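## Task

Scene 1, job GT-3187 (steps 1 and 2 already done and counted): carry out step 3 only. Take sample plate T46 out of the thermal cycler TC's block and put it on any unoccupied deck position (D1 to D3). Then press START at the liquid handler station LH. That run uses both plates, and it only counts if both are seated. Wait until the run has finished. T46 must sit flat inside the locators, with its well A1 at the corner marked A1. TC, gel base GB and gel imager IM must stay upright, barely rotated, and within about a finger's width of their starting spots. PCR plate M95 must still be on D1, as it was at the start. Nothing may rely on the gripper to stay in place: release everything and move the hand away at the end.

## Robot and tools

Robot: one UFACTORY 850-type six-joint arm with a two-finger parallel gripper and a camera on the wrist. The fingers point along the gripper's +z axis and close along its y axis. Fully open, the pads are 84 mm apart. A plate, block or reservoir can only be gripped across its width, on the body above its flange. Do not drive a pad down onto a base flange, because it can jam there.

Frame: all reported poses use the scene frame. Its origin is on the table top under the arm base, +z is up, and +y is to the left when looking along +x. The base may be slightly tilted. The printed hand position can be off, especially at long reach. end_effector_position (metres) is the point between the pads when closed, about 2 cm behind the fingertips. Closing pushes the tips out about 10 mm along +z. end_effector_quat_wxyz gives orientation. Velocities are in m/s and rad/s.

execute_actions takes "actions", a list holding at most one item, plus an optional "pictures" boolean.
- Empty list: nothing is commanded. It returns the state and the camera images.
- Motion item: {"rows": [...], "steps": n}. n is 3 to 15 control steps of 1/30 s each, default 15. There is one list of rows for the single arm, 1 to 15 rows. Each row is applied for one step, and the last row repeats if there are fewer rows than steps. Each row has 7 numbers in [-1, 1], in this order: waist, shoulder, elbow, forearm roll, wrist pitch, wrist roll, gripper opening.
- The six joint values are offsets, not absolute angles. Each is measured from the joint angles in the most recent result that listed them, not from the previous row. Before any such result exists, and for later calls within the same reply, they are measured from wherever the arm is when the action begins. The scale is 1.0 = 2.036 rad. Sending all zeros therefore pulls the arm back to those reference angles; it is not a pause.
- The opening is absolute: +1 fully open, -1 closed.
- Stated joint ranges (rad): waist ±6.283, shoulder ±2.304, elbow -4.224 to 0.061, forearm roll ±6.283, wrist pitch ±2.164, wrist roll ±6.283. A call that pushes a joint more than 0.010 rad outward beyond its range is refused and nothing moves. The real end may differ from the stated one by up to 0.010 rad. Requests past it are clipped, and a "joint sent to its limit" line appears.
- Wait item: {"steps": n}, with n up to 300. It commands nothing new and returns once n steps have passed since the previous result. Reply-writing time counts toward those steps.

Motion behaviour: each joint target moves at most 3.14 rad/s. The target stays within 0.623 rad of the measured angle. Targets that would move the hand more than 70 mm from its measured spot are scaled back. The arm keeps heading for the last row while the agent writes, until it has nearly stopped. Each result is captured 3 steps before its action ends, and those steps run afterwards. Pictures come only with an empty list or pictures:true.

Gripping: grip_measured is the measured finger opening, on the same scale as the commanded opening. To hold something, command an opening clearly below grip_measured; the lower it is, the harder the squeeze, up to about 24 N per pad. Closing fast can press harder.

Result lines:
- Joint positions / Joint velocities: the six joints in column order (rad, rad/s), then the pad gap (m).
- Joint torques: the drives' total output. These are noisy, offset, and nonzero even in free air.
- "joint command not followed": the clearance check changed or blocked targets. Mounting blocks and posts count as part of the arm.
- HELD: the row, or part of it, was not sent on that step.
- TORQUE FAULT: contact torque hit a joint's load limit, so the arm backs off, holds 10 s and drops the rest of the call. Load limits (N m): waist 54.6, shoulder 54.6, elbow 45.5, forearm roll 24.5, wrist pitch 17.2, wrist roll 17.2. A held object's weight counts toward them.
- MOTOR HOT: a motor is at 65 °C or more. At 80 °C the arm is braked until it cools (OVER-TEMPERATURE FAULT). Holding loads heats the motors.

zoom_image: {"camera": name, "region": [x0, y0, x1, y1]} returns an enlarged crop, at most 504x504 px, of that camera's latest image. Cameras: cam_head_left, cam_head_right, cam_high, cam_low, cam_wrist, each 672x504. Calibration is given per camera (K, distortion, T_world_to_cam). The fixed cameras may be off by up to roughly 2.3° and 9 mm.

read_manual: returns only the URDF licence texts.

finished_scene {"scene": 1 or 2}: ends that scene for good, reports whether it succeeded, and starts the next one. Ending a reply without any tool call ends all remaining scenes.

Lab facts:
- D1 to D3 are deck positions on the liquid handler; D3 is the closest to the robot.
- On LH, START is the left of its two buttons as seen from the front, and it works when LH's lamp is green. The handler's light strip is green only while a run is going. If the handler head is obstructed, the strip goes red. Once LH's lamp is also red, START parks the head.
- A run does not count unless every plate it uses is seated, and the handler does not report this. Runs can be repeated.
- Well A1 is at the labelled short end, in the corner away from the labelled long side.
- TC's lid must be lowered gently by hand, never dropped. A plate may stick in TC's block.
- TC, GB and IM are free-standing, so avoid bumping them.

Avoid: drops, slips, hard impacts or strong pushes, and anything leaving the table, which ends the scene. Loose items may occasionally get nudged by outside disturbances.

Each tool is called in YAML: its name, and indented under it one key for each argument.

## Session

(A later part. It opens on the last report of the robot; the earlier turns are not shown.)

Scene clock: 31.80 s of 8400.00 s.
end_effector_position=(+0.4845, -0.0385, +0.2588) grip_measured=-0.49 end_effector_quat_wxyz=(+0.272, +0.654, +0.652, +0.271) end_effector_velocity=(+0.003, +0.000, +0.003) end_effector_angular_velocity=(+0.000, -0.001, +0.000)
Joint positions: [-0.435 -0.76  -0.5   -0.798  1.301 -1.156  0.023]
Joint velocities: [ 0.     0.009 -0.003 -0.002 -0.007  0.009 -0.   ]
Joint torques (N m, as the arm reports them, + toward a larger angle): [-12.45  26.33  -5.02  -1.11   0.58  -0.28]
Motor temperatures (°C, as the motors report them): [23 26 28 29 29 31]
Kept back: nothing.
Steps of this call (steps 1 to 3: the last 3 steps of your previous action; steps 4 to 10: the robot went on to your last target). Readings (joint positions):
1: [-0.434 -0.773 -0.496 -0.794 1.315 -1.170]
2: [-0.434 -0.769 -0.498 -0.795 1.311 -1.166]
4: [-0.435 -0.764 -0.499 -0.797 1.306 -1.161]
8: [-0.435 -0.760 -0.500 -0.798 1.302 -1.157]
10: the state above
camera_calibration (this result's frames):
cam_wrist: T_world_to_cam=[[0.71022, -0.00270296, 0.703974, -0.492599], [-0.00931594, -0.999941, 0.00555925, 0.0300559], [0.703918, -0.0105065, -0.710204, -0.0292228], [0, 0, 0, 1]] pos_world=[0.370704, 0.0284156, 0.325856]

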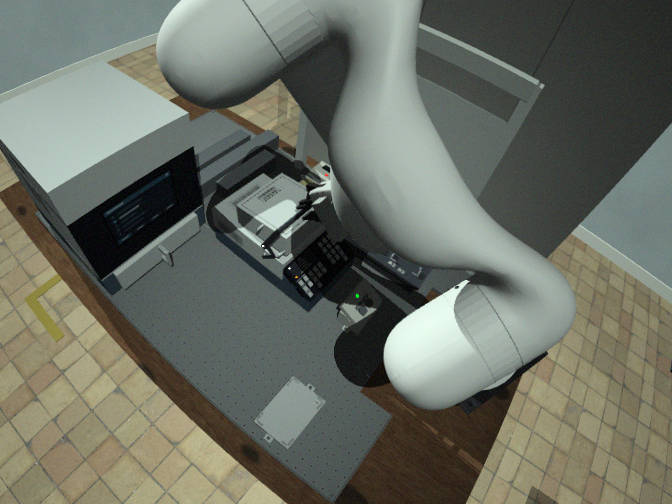

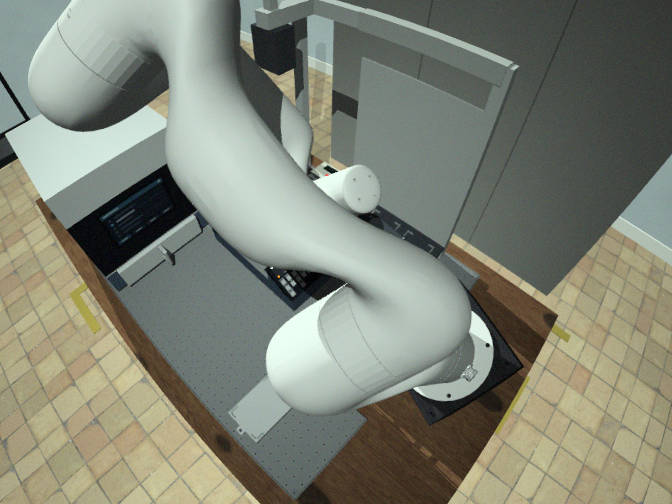

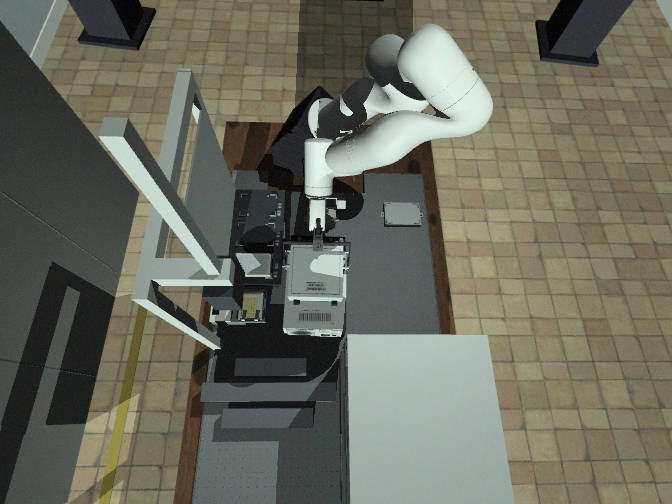

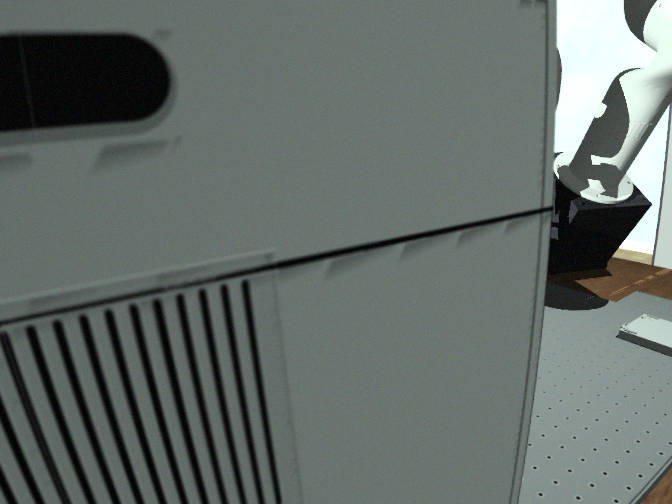

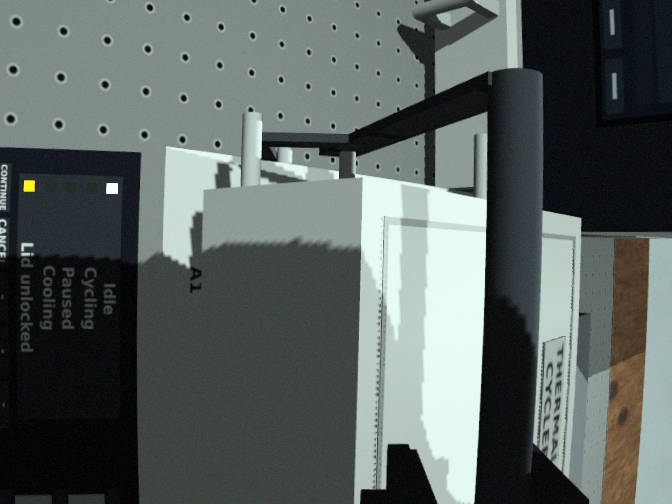

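execute_actions:
  actions:
    - {"rows": [[0.0002,0.002,-0.0013,-0.0005,-0.002,0.0025,-0.47],[0.0005,0.004,-0.0027,-0.001,-0.0045,0.005,-0.47],[0.0007,0.006,-0.004,-0.0016,-0.0068,0.0075,-0.47],[0.001,0.008,-0.0054,-0.002,-0.009,0.01,-0.47],[0.0012,0.0103,-0.0067,-0.0026,-0.0113,0.0125,-0.47],[0.0015,0.0124,-0.008,-0.0031,-0.0136,0.015,-0.47],[0.0017,0.0144,-0.0094,-0.0036,-0.016,0.0176,-0.47],[0.002,0.0165,-0.0107,-0.0042,-0.018,0.02,-0.47],[0.0022,0.0185,-0.012,-0.0047,-0.0204,0.0226,-0.47],[0.0025,0.0206,-0.0134,-0.0052,-0.0227,0.0251,-0.47]], "steps": 15}

execute_actions:
  actions:
    - {"steps": 10}
  pictures: true

Scene clock: 33.07 s of 8400.00 s.
end_effector_position=(+0.4991, -0.0385, +0.2674) grip_measured=-0.49 end_effector_quat_wxyz=(+0.272, +0.653, +0.653, +0.271) end_effector_velocity=(+0.053, +0.001, +0.033) end_effector_angular_velocity=(-0.005, -0.011, +0.009)
Joint positions: [-0.431 -0.73  -0.519 -0.806  1.269 -1.12   0.023]
Joint velocities: [ 0.012  0.104 -0.069 -0.025 -0.107  0.122 -0.   ]
Joint torques (N m, as the arm reports them, + toward a larger angle): [-15.68  23.64  -4.93   0.33   0.57  -0.55]
Motor temperatures (°C, as the motors report them): [23 26 28 29 29 31]
Steps of this call (steps 1 to 26: the robot went on to your last target; steps 27 to 38: the first 12 steps of this action). Readings (joint positions):
27: [-0.435 -0.759 -0.501 -0.798 1.301 -1.156]
28: [-0.435 -0.758 -0.501 -0.798 1.300 -1.155]
30: [-0.435 -0.756 -0.502 -0.799 1.298 -1.152]
34: [-0.433 -0.745 -0.510 -0.802 1.285 -1.138]
38: the state above

Scene clock: 33.40 s of 8400.00 s.
end_effector_position=(+0.5047, -0.0384, +0.2709) grip_measured=-0.49 end_effector_quat_wxyz=(+0.272, +0.653, +0.653, +0.271) end_effector_velocity=(+0.003, -0.000, +0.002) end_effector_angular_velocity=(+0.000, -0.002, -0.001)
Joint positions: [-0.43  -0.718 -0.527 -0.809  1.255 -1.106  0.023]
Joint velocities: [-0.     0.005 -0.003 -0.001 -0.005  0.007  0.   ]
Joint torques (N m, as the arm reports them, + toward a larger angle): [-14.01  26.32  -6.52  -0.42   1.38  -0.03]
Motor temperatures (°C, as the motors report them): [23 26 28 29 29 31]
Kept back: nothing.
Steps of this call (steps 1 to 3: the last 3 steps of your previous action; steps 4 to 10: the robot went on to your last target). Readings (joint positions):
1: [-0.431 -0.727 -0.522 -0.806 1.265 -1.117]
2: [-0.431 -0.724 -0.523 -0.807 1.263 -1.114]
4: [-0.430 -0.721 -0.525 -0.808 1.259 -1.110]
8: [-0.430 -0.719 -0.527 -0.809 1.256 -1.107]
10: the state above
camera_calibration (this result's frames):
cam_wrist: T_world_to_cam=[[0.710051, -0.00110478, 0.704149, -0.515407], [-0.00783885, -0.999949, 0.00633567, 0.0293594], [0.704106, -0.0100184, -0.710024, -0.0350053], [0, 0, 0, 1]] pos_world=[0.390843, 0.0284378, 0.337883]

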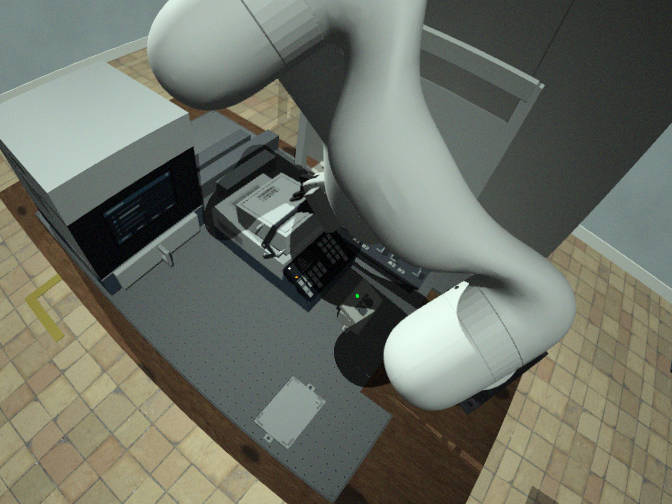

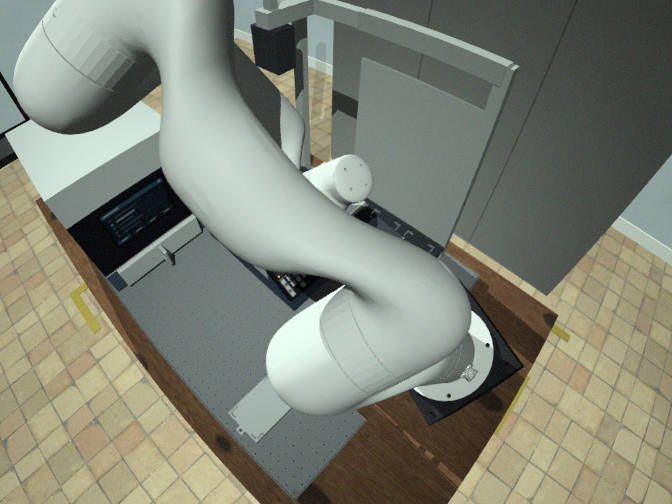

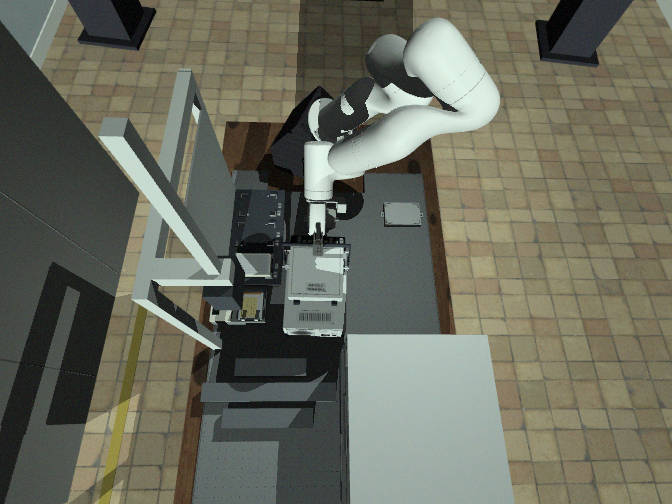

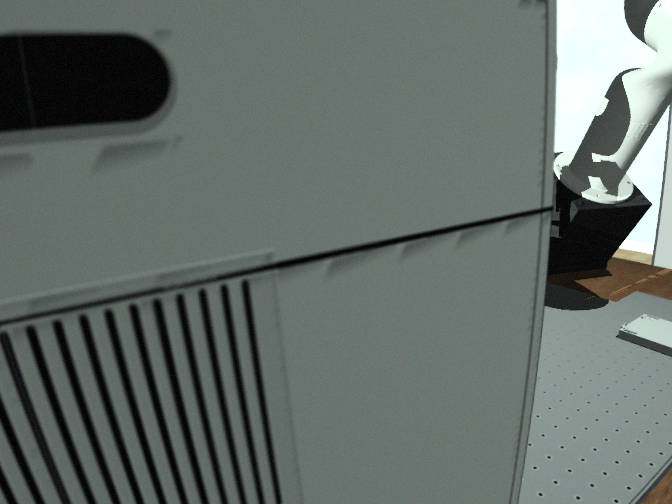

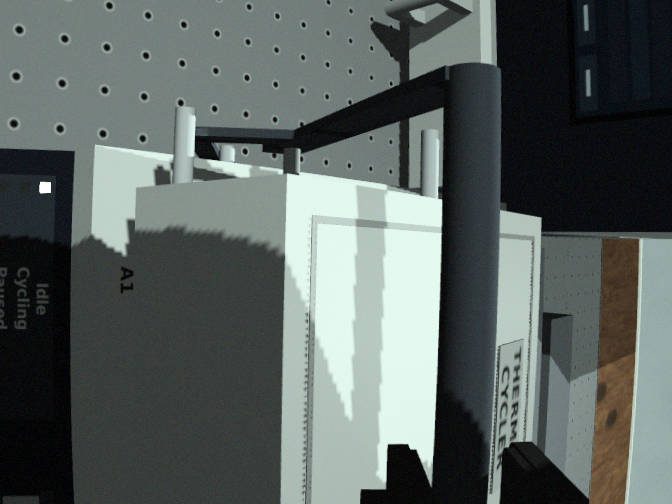

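execute_actions:
  actions:
    - {"rows": [[0,0,0,0,0,0,-0.52],[0,0,0,0,0,0,-0.57],[0,0,0,0,0,0,-0.62],[0,0,0,0,0,0,-0.67],[0,0,0,0,0,0,-0.72],[0,0,0,0,0,0,-0.77],[0,0,0,0,0,0,-0.82],[0,0,0,0,0,0,-0.87],[0,0,0,0,0,0,-0.92]], "steps": 15}

Scene clock: 35.80 s of 8400.00 s.
end_effector_position=(+0.5048, -0.0383, +0.2709) grip_measured=-0.74 end_effector_quat_wxyz=(+0.272, +0.653, +0.653, +0.271) end_effector_velocity=(+0.000, -0.000, +0.000) end_effector_angular_velocity=(-0.002, -0.001, +0.001)
Joint positions: [-0.43  -0.718 -0.527 -0.809  1.256 -1.106  0.012]
Joint velocities: [-0.001  0.    -0.     0.     0.    -0.002  0.   ]
Joint torques (N m, as the arm reports them, + toward a larger angle): [-14.71  25.23  -7.56   0.7    1.05  -0.7 ]
Motor temperatures (°C, as the motors report them): [23 26 28 29 29 31]
Steps of this call (steps 1 to 30: the robot went on to your last target; steps 31 to 60: nothing new was sent; steps 61 to 72: the first 12 steps of this action). Readings (joint positions):
61: [-0.430 -0.718 -0.528 -0.809 1.255 -1.105]
62: [-0.430 -0.718 -0.527 -0.809 1.255 -1.105]
64: [-0.430 -0.718 -0.527 -0.809 1.255 -1.106]
68: [-0.430 -0.718 -0.527 -0.809 1.255 -1.106]
72: the state above

execute_actions:
  actions: []

Scene clock: 36.30 s of 8400.00 s.
end_effector_position=(+0.5047, -0.0384, +0.2709) grip_measured=-0.74 end_effector_quat_wxyz=(+0.272, +0.653, +0.653, +0.271) end_effector_velocity=(+0.000, -0.000, +0.000) end_effector_angular_velocity=(-0.000, -0.000, -0.000)
Joint positions: [-0.43  -0.718 -0.527 -0.809  1.255 -1.106  0.012]
Joint velocities: [-0.  0.  0.  0. -0. -0. -0.]
Joint torques (N m, as the arm reports them, + toward a larger angle): [-16.65  28.22  -5.3    0.18   1.    -0.14]
Motor temperatures (°C, as the motors report them): [23 26 28 29 29 31]
Kept back: nothing.
Steps of this call (steps 1 to 3: the last 3 steps of your previous action; steps 4 to 15: the robot went on to your last target). Readings (joint positions):
1: [-0.430 -0.718 -0.527 -0.809 1.256 -1.106]
2: [-0.430 -0.718 -0.527 -0.809 1.256 -1.106]
4: [-0.430 -0.718 -0.527 -0.809 1.256 -1.106]
8: [-0.430 -0.718 -0.527 -0.809 1.256 -1.106]
15: the state above
The arm was judged still, so your last target was given up. Only a new action makes it travel on or press farther. Fingers that are still opening or closing keep moving.
camera_calibration (this result's frames):
cam_wrist: T_world_to_cam=[[0.710001, -0.00106073, 0.7042, -0.515419], [-0.0077374, -0.99995, 0.00629492, 0.0293498], [0.704158, -0.00991807, -0.709974, -0.0350511], [0, 0, 0, 1]] pos_world=[0.390857, 0.0284539, 0.337888]

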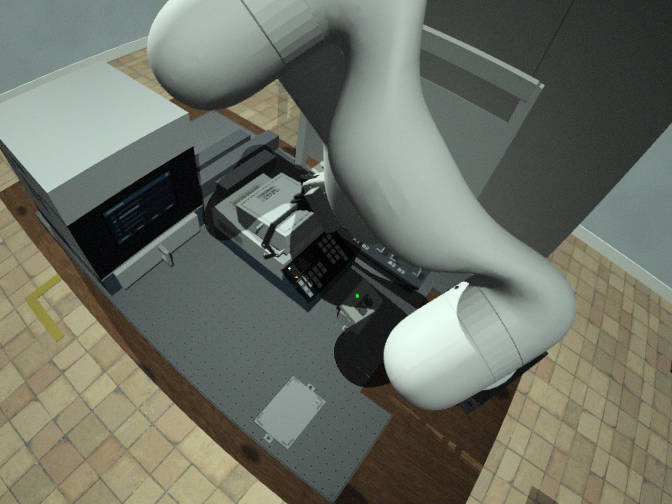

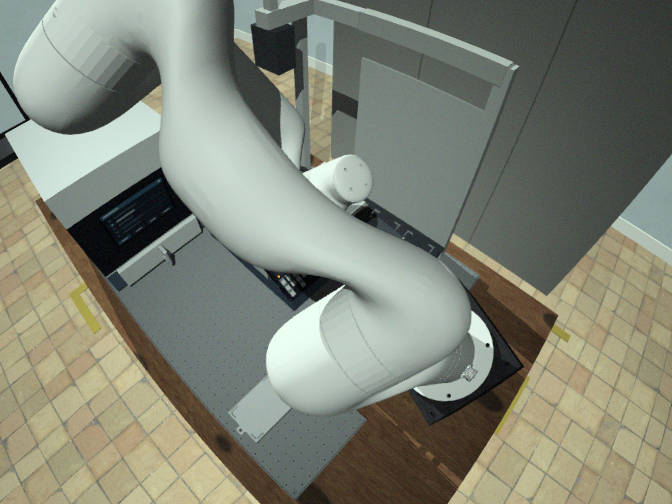

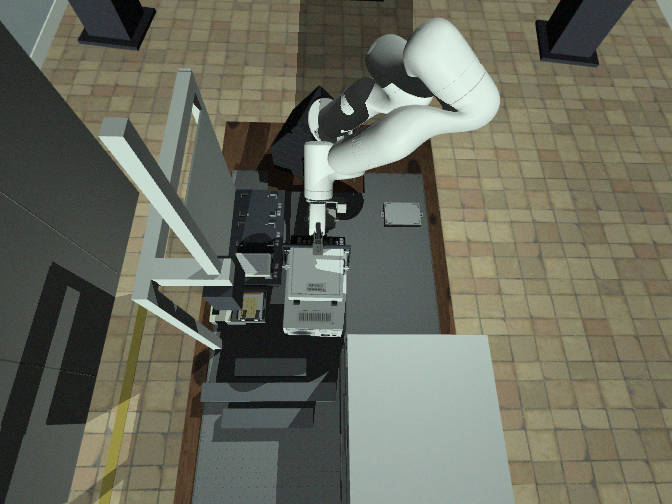

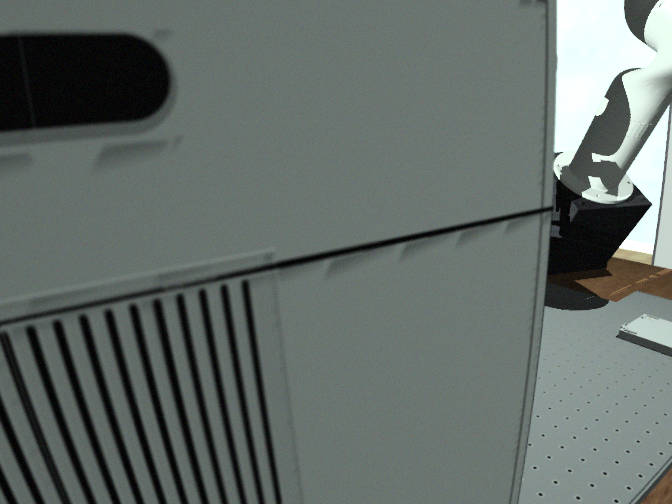

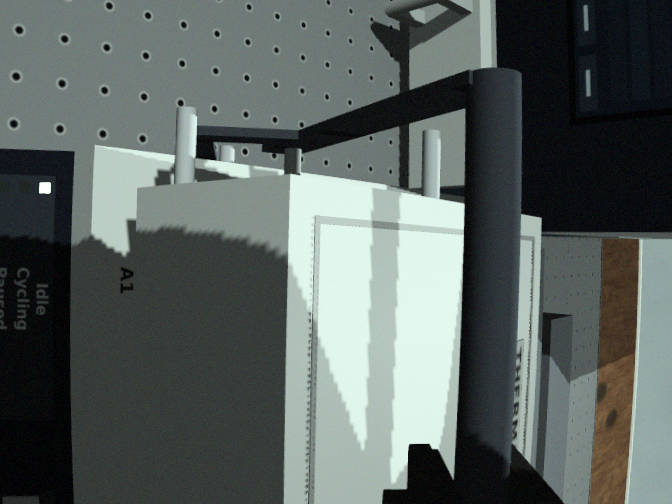

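execute_actions:
  actions:
    - {"rows":[[-0.001,0.0051,-0.0025,-0.0068,-0.0094,0.0078,-0.92],[-0.002,0.0102,-0.005,-0.0137,-0.0189,0.0156,-0.92],[-0.003,0.0153,-0.0075,-0.0205,-0.0283,0.0235,-0.92],[-0.004,0.0204,-0.01,-0.0273,-0.0377,0.0313,-0.92],[-0.005,0.0255,-0.0125,-0.0342,-0.0472,0.0391,-0.92],[-0.006,0.0307,-0.015,-0.041,-0.0566,0.0469,-0.92],[-0.007,0.0358,-0.0174,-0.0478,-0.066,0.0547,-0.92],[-0.008,0.0409,-0.0199,-0.0547,-0.0755,0.0625,-0.92],[-0.009,0.046,-0.0224,-0.0615,-0.0849,0.0704,-0.92],[-0.01,0.0511,-0.0249,-0.0683,-0.0943,0.0782,-0.92],[-0.011,0.0562,-0.0274,-0.0752,-0.1038,0.086,-0.92],[-0.012,0.0613,-0.0299,-0.082,-0.1132,0.0938,-0.92]],"steps":15}
  pictures: true

Scene clock: 36.93 s of 8400.00 s.
end_effector_position=(+0.5173, -0.0372, +0.2843) grip_measured=-0.74 end_effector_quat_wxyz=(+0.242, +0.664, +0.662, +0.249) end_effector_velocity=(+0.051, +0.004, +0.070) end_effector_angular_velocity=(-0.001, +0.289, +0.011)
Joint positions: [-0.443 -0.648 -0.563 -0.904  1.121 -0.997  0.012]
Joint velocities: [-0.055  0.298 -0.14  -0.399 -0.514  0.451  0.   ]
Joint torques (N m, as the arm reports them, + toward a larger angle): [-20.12  32.84  -4.41  -1.29   3.01  -0.44]
Motor temperatures (°C, as the motors report them): [23 26 28 29 29 31]
Steps of this call (steps 1 to 7: nothing new was sent; steps 8 to 19: the first 12 steps of this action). Readings (joint positions):
8: [-0.430 -0.718 -0.527 -0.809 1.255 -1.106]
9: [-0.430 -0.718 -0.527 -0.810 1.254 -1.105]
11: [-0.431 -0.712 -0.530 -0.818 1.241 -1.095]
15: [-0.437 -0.685 -0.544 -0.854 1.190 -1.054]
19: the state above
camera_calibration (this result's frames):
cam_wrist: T_world_to_cam=[[0.762685, -0.00584896, 0.646744, -0.544887], [-0.00504949, -0.999982, -0.00308884, 0.0318108], [0.646751, -0.000909912, -0.762701, 0.0106627], [0, 0, 0, 1]] pos_world=[0.408841, 0.0286329, 0.360633]

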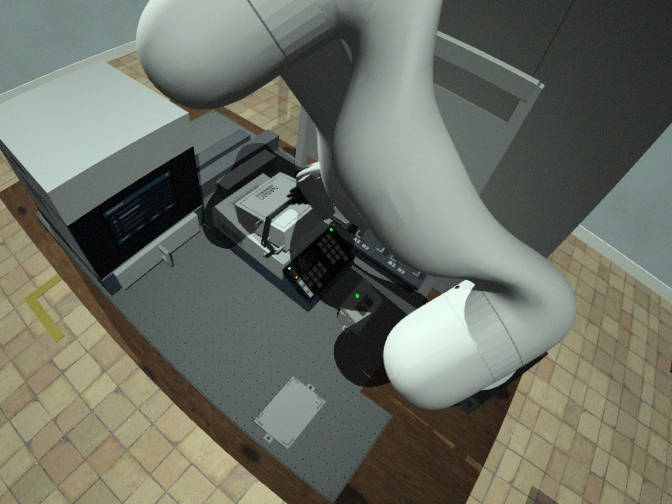

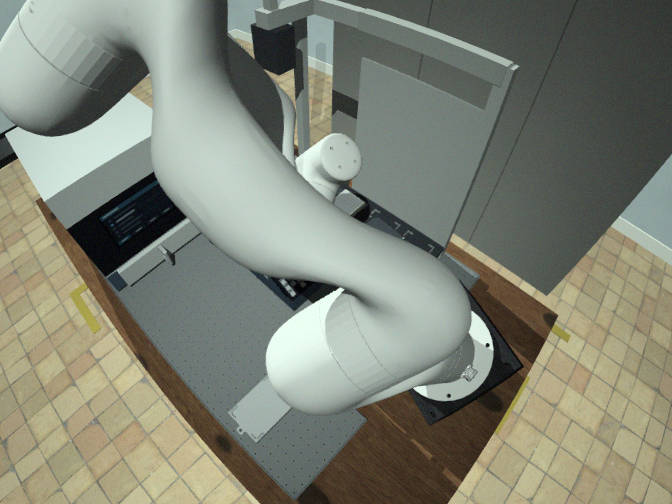

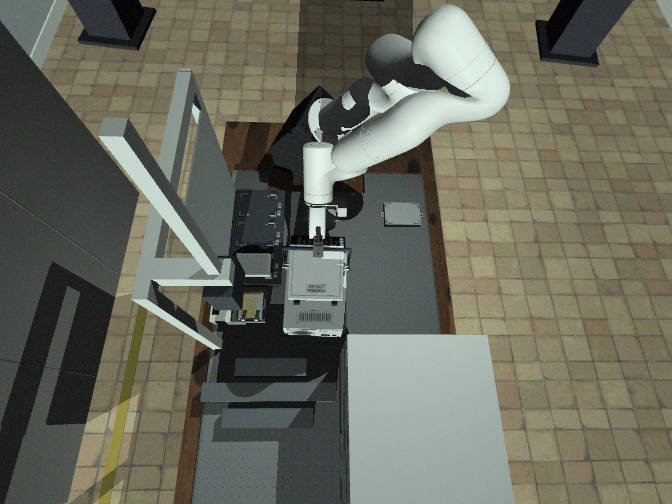

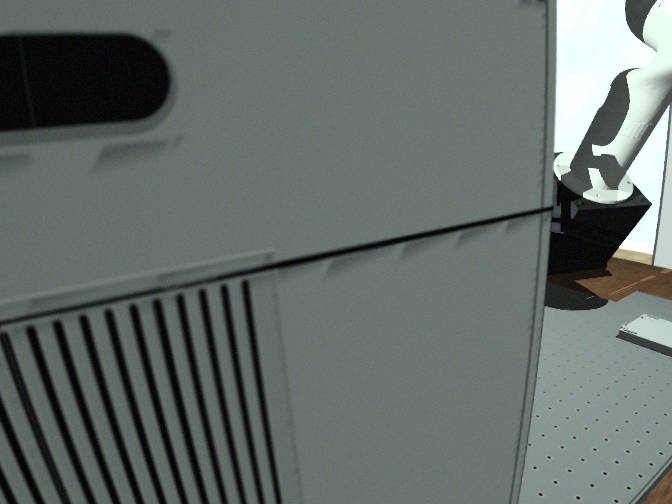

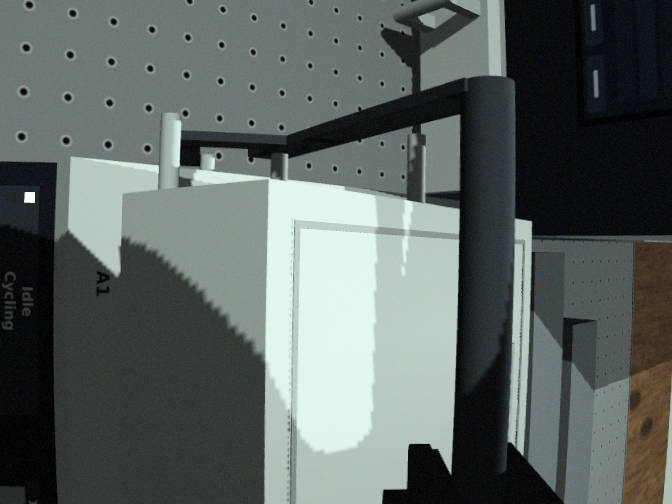

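execute_actions:
  actions: []

Scene clock: 37.03 s of 8400.00 s.
end_effector_position=(+0.5222, -0.0374, +0.2920) grip_measured=-0.74 end_effector_quat_wxyz=(+0.235, +0.666, +0.666, +0.240) end_effector_velocity=(+0.039, -0.002, +0.064) end_effector_angular_velocity=(-0.038, +0.210, +0.001)
Joint positions: [-0.45  -0.619 -0.576 -0.941  1.073 -0.954  0.012]
Joint velocities: [-0.047  0.237 -0.109 -0.309 -0.394  0.346  0.   ]
Joint torques (N m, as the arm reports them, + toward a larger angle): [-13.96  20.92  -5.51  -0.27   1.86  -0.29]
Motor temperatures (°C, as the motors report them): [23 26 28 29 29 31]
Kept back: nothing.
Steps of this call (steps 1 to 3: the last 3 steps of your previous action). Readings (joint positions):
1: [-0.445 -0.638 -0.567 -0.917 1.104 -0.982]
2: [-0.448 -0.627 -0.572 -0.930 1.088 -0.967]
3: the state above
camera_calibration (this result's frames):
cam_wrist: T_world_to_cam=[[0.778929, -0.0043841, 0.627097, -0.556263], [-0.0052124, -0.999986, -0.000516588, 0.0310322], [0.62709, -0.00286629, -0.778941, 0.0283034], [0, 0, 0, 1]] pos_world=[0.415702, 0.0286742, 0.370893]

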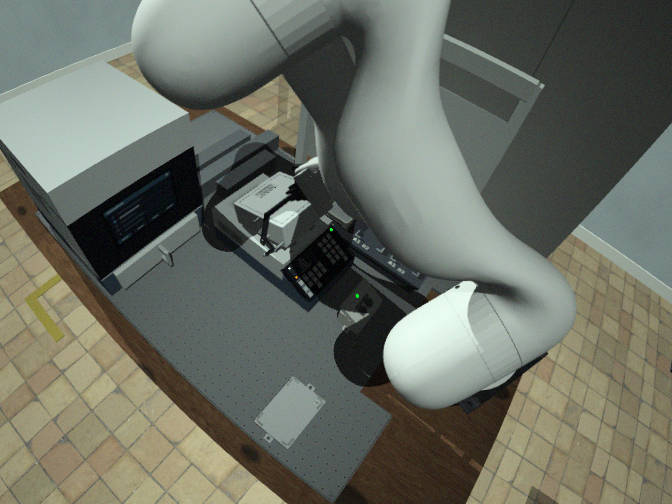

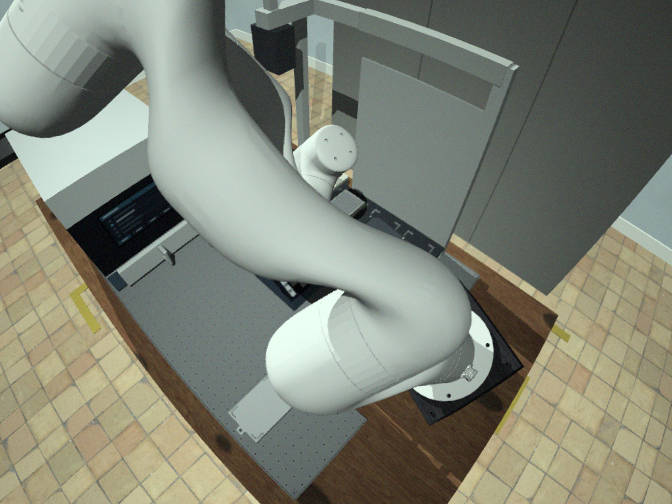

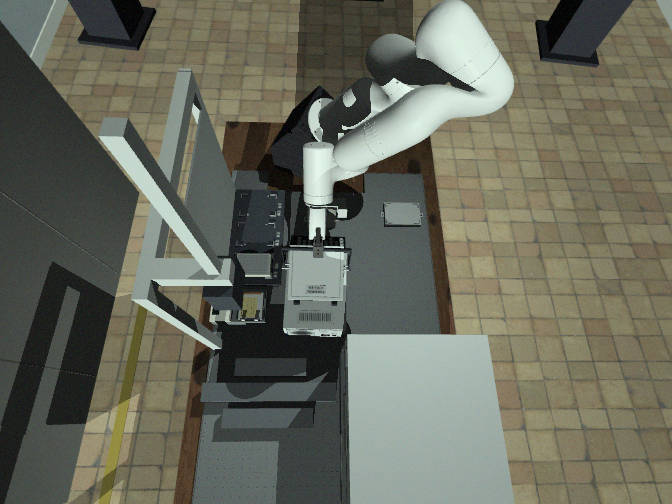

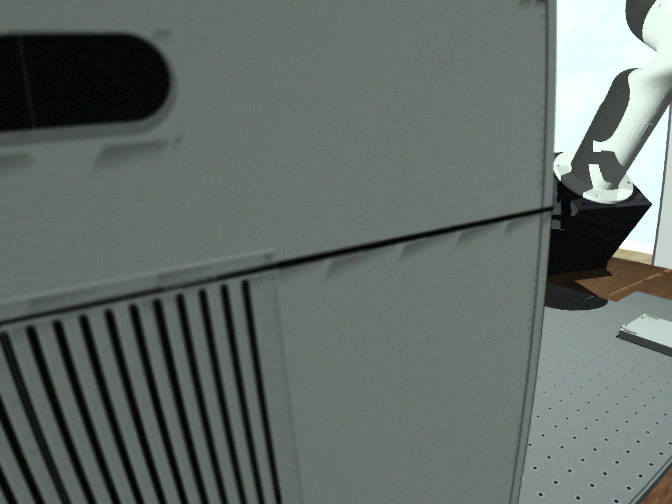

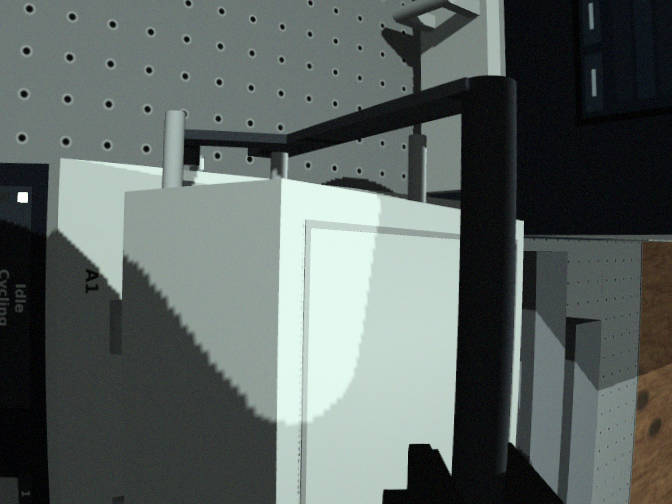

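execute_actions:
  actions:
    - {"rows":[[-0.002,0.0151,-0.0102,-0.0262,-0.0308,0.0294,-0.92],[-0.0019,0.0175,-0.0147,-0.0352,-0.0379,0.0397,-0.92],[-0.0017,0.02,-0.0191,-0.0442,-0.0449,0.05,-0.92],[-0.0016,0.0224,-0.0235,-0.0532,-0.052,0.0603,-0.92],[-0.0014,0.0248,-0.0279,-0.0622,-0.059,0.0707,-0.92],[-0.0012,0.0272,-0.0324,-0.0711,-0.066,0.081,-0.92],[-0.0011,0.0296,-0.0368,-0.0801,-0.0731,0.0913,-0.92],[-0.0009,0.0321,-0.0412,-0.0891,-0.0801,0.1016,-0.92],[-0.0008,0.0345,-0.0457,-0.0981,-0.0872,0.1119,-0.92],[-0.0006,0.0369,-0.0501,-0.1071,-0.0942,0.1222,-0.92],[-0.0005,0.0393,-0.0545,-0.1161,-0.1012,0.1325,-0.92],[-0.0003,0.0417,-0.0589,-0.1251,-0.1083,0.1428,-0.92]],"steps":15}

execute_actions:
  actions:
    - {"steps":12}
  pictures: true

Scene clock: 38.40 s of 8400.00 s.
end_effector_position=(+0.5403, -0.0375, +0.3080) grip_measured=-0.74 end_effector_quat_wxyz=(+0.199, +0.679, +0.677, +0.205) end_effector_velocity=(+0.063, +0.000, +0.049) end_effector_angular_velocity=(-0.013, +0.307, +0.006)
Joint positions: [-0.453 -0.559 -0.649 -1.101  0.923 -0.773  0.012]
Joint velocities: [ 0.013  0.139 -0.256 -0.52  -0.4    0.592  0.   ]
Joint torques (N m, as the arm reports them, + toward a larger angle): [-14.68  26.29  -9.98  -1.51   2.71  -0.75]
Motor temperatures (°C, as the motors report them): [23 26 28 29 29 31]
Steps of this call (steps 1 to 29: the robot went on to your last target; steps 30 to 41: the first 12 steps of this action). Readings (joint positions):
30: [-0.454 -0.594 -0.588 -0.976 1.025 -0.915]
31: [-0.454 -0.593 -0.588 -0.977 1.024 -0.913]
33: [-0.454 -0.590 -0.593 -0.988 1.015 -0.901]
37: [-0.454 -0.577 -0.617 -1.035 0.975 -0.847]
41: the state above

Scene clock: 38.80 s of 8400.00 s.
end_effector_position=(+0.5518, -0.0379, +0.3182) grip_measured=-0.74 end_effector_quat_wxyz=(+0.184, +0.683, +0.683, +0.185) end_effector_velocity=(+0.003, +0.000, +0.002) end_effector_angular_velocity=(-0.004, +0.014, -0.000)
Joint positions: [-0.45  -0.534 -0.694 -1.193  0.855 -0.667  0.012]
Joint velocities: [ 0.002  0.007 -0.011 -0.025 -0.018  0.028  0.   ]
Joint torques (N m, as the arm reports them, + toward a larger angle): [-13.49  29.74 -11.23  -1.39   1.79  -0.09]
Motor temperatures (°C, as the motors report them): [23 26 28 29 29 31]
Kept back: nothing.
Steps of this call (steps 1 to 3: the last 3 steps of your previous action; steps 4 to 12: the robot went on to your last target). Readings (joint positions):
1: [-0.452 -0.555 -0.658 -1.118 0.910 -0.753]
2: [-0.452 -0.550 -0.666 -1.135 0.897 -0.733]
4: [-0.451 -0.543 -0.679 -1.162 0.877 -0.703]
8: [-0.450 -0.536 -0.691 -1.187 0.860 -0.674]
12: the state above
camera_calibration (this result's frames):
cam_wrist: T_world_to_cam=[[0.867365, -0.00190253, 0.497669, -0.603352], [-0.00575694, -0.999964, 0.00621077, 0.0288297], [0.497639, -0.00825205, -0.867345, 0.129502], [0, 0, 0, 1]] pos_world=[0.459047, 0.0287495, 0.412413]

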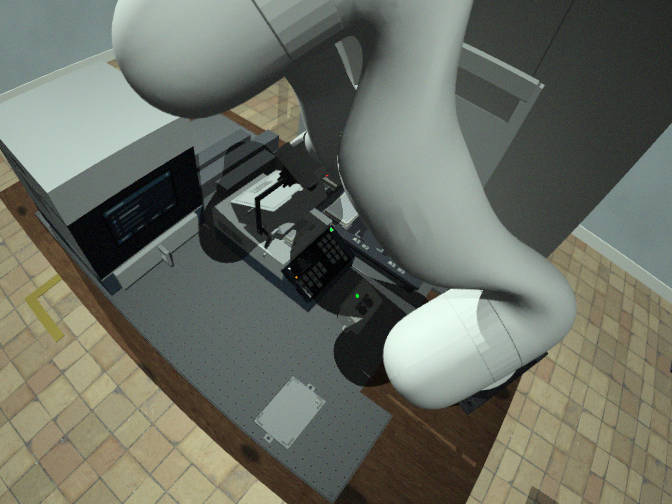

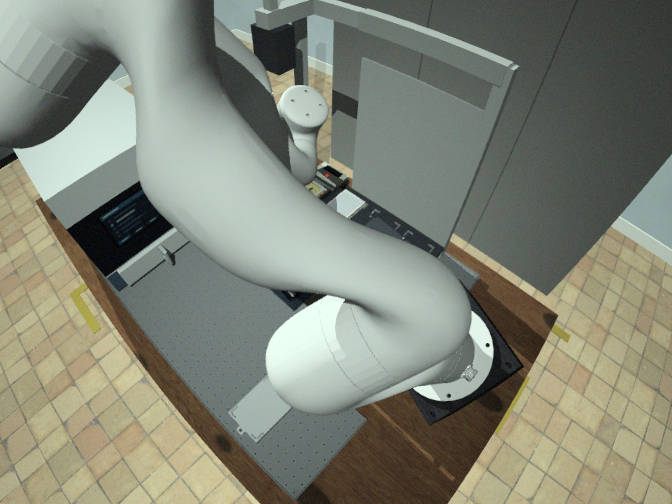

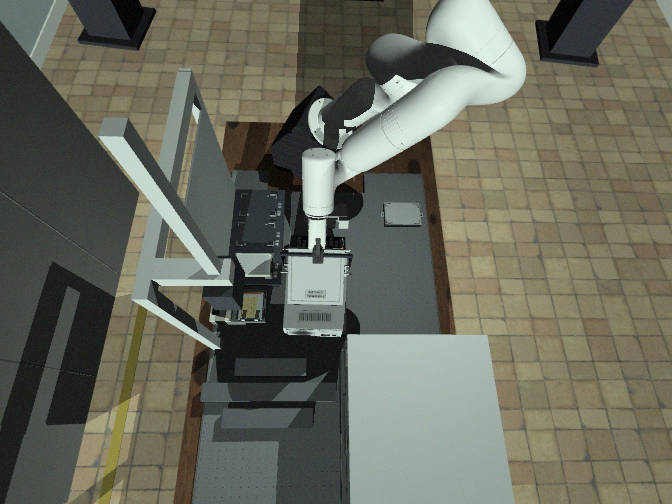

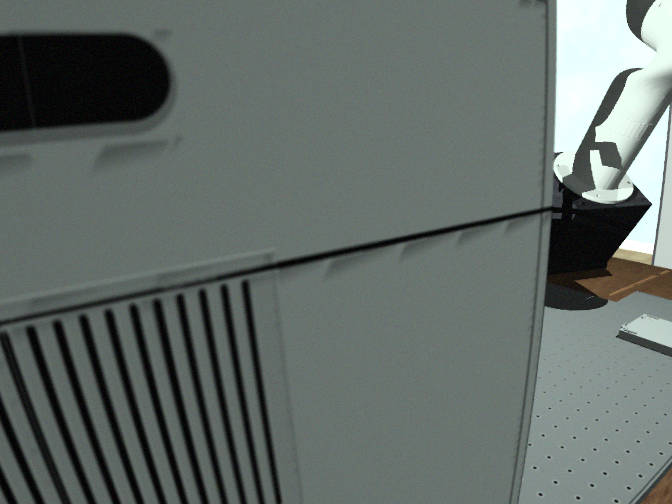

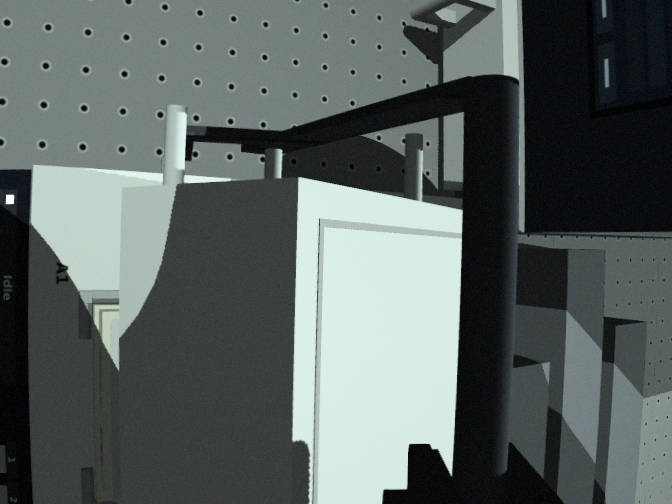

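execute_actions:
  actions:
    - {"rows":[[0.0012,0.0002,-0.0089,-0.0173,-0.0065,0.0192,-0.92],[0.0023,0.0005,-0.0177,-0.0346,-0.0131,0.0385,-0.92],[0.0035,0.0007,-0.0266,-0.0519,-0.0196,0.0577,-0.92],[0.0046,0.001,-0.0354,-0.0693,-0.0261,0.077,-0.92],[0.0058,0.0012,-0.0443,-0.0866,-0.0326,0.0962,-0.92],[0.0069,0.0014,-0.0531,-0.1039,-0.0392,0.1154,-0.92],[0.0081,0.0017,-0.062,-0.1212,-0.0457,0.1347,-0.92],[0.0092,0.0019,-0.0708,-0.1385,-0.0522,0.1539,-0.92],[0.0111,-0.0008,-0.0825,-0.1602,-0.0541,0.1773,-0.92],[0.0131,-0.0036,-0.0942,-0.182,-0.056,0.2007,-0.92],[0.015,-0.0063,-0.1059,-0.2037,-0.0579,0.2241,-0.92],[0.017,-0.0091,-0.1177,-0.2255,-0.0598,0.2476,-0.92],[0.0189,-0.0118,-0.1294,-0.2472,-0.0617,0.271,-0.92],[0.0209,-0.0146,-0.1411,-0.269,-0.0636,0.2944,-0.92],[0.0228,-0.0173,-0.1528,-0.2907,-0.0655,0.3178,-0.92]],"steps":15}

execute_actions:
  actions:
    - {"steps":16}
  pictures: true

Scene clock: 39.67 s of 8400.00 s.
end_effector_position=(+0.5770, -0.0372, +0.3290) grip_measured=-0.74 end_effector_quat_wxyz=(+0.143, +0.692, +0.691, +0.150) end_effector_velocity=(+0.117, +0.003, +0.049) end_effector_angular_velocity=(+0.015, +0.459, +0.022)
Joint positions: [-0.435 -0.533 -0.813 -1.425  0.771 -0.41   0.012]
Joint velocities: [ 0.081 -0.044 -0.551 -1.052 -0.26   1.148  0.   ]
Joint torques (N m, as the arm reports them, + toward a larger angle): [ -8.05  28.97 -15.79  -3.41   4.14  -0.22]
Motor temperatures (°C, as the motors report them): [23 26 28 29 29 31]
Steps of this call (steps 1 to 14: the robot went on to your last target; steps 15 to 26: the first 12 steps of this action). Readings (joint positions):
15: [-0.450 -0.534 -0.695 -1.196 0.853 -0.664]
16: [-0.450 -0.534 -0.696 -1.198 0.852 -0.661]
18: [-0.449 -0.534 -0.705 -1.216 0.845 -0.641]
22: [-0.444 -0.533 -0.749 -1.300 0.811 -0.548]
26: the state above

Scene clock: 40.20 s of 8400.00 s.
end_effector_position=(+0.6142, -0.0383, +0.3424) grip_measured=-0.74 end_effector_quat_wxyz=(+0.093, +0.701, +0.701, +0.094) end_effector_velocity=(+0.004, -0.001, +0.002) end_effector_angular_velocity=(-0.005, +0.020, -0.003)
Joint positions: [-0.404 -0.569 -1.002 -1.78   0.723 -0.025  0.012]
Joint velocities: [ 0.003 -0.006 -0.025 -0.049 -0.003  0.053  0.   ]
Joint torques (N m, as the arm reports them, + toward a larger angle): [ -8.86  34.22 -14.47  -0.67   2.83  -0.36]
Motor temperatures (°C, as the motors report them): [23 26 28 29 30 31]
Kept back: nothing.
Steps of this call (steps 1 to 3: the last 3 steps of your previous action; steps 4 to 16: the robot went on to your last target). Readings (joint positions):
1: [-0.432 -0.536 -0.832 -1.461 0.763 -0.371]
2: [-0.429 -0.538 -0.852 -1.499 0.755 -0.330]
4: [-0.422 -0.546 -0.894 -1.578 0.743 -0.244]
8: [-0.410 -0.562 -0.968 -1.716 0.728 -0.096]
16: the state above
camera_calibration (this result's frames):
cam_wrist: T_world_to_cam=[[0.96657, -0.00172984, 0.256398, -0.647812], [-0.00365322, -0.999969, 0.00702543, 0.0270287], [0.256378, -0.00772725, -0.966546, 0.301616], [0, 0, 0, 1]] pos_world=[0.548926, 0.0282379, 0.457433]

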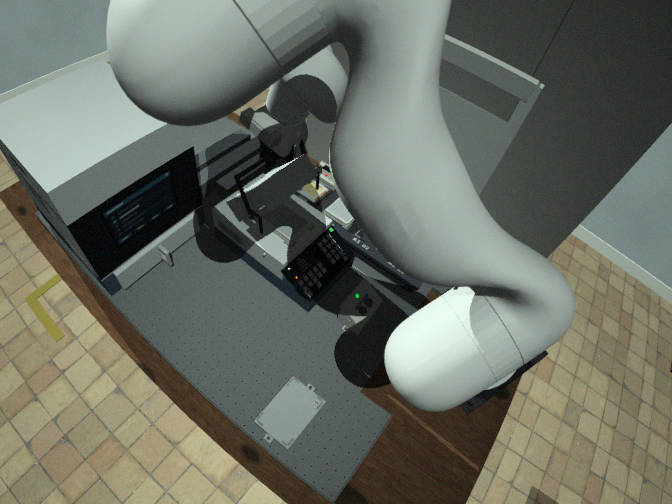

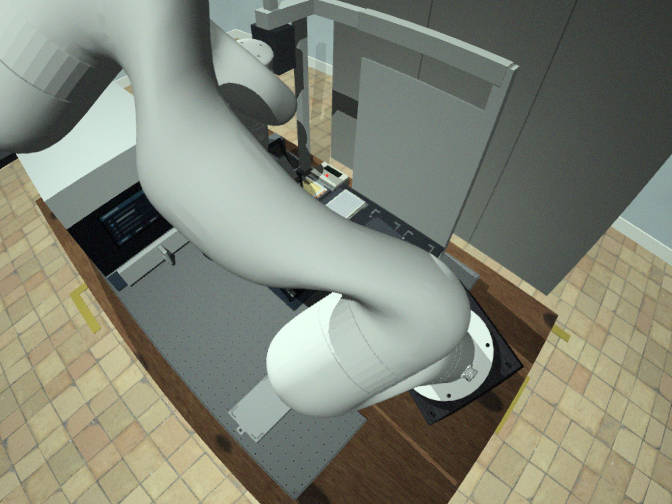

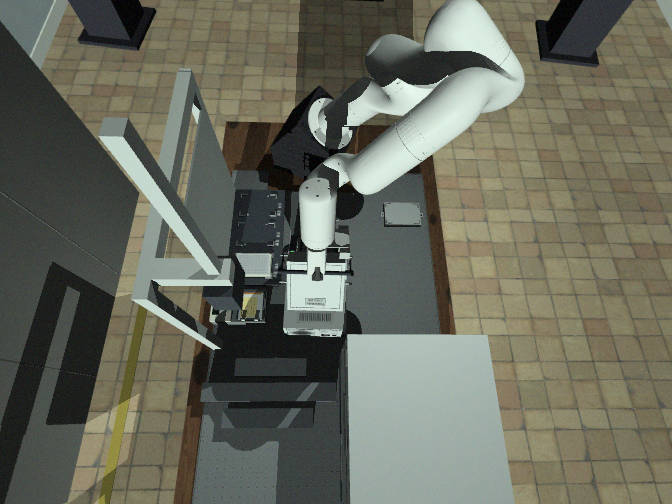

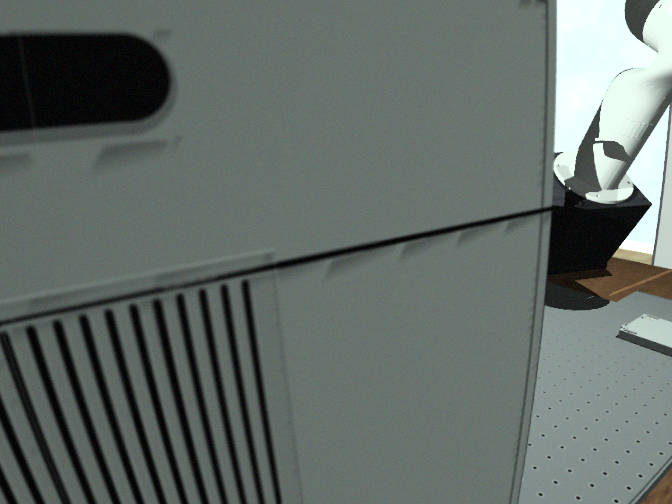

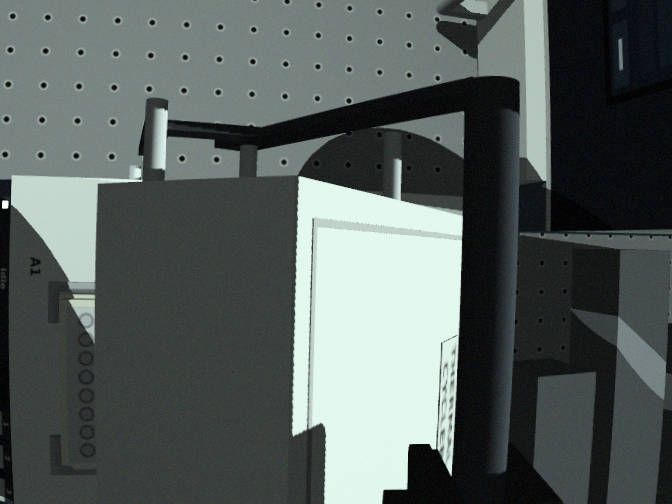

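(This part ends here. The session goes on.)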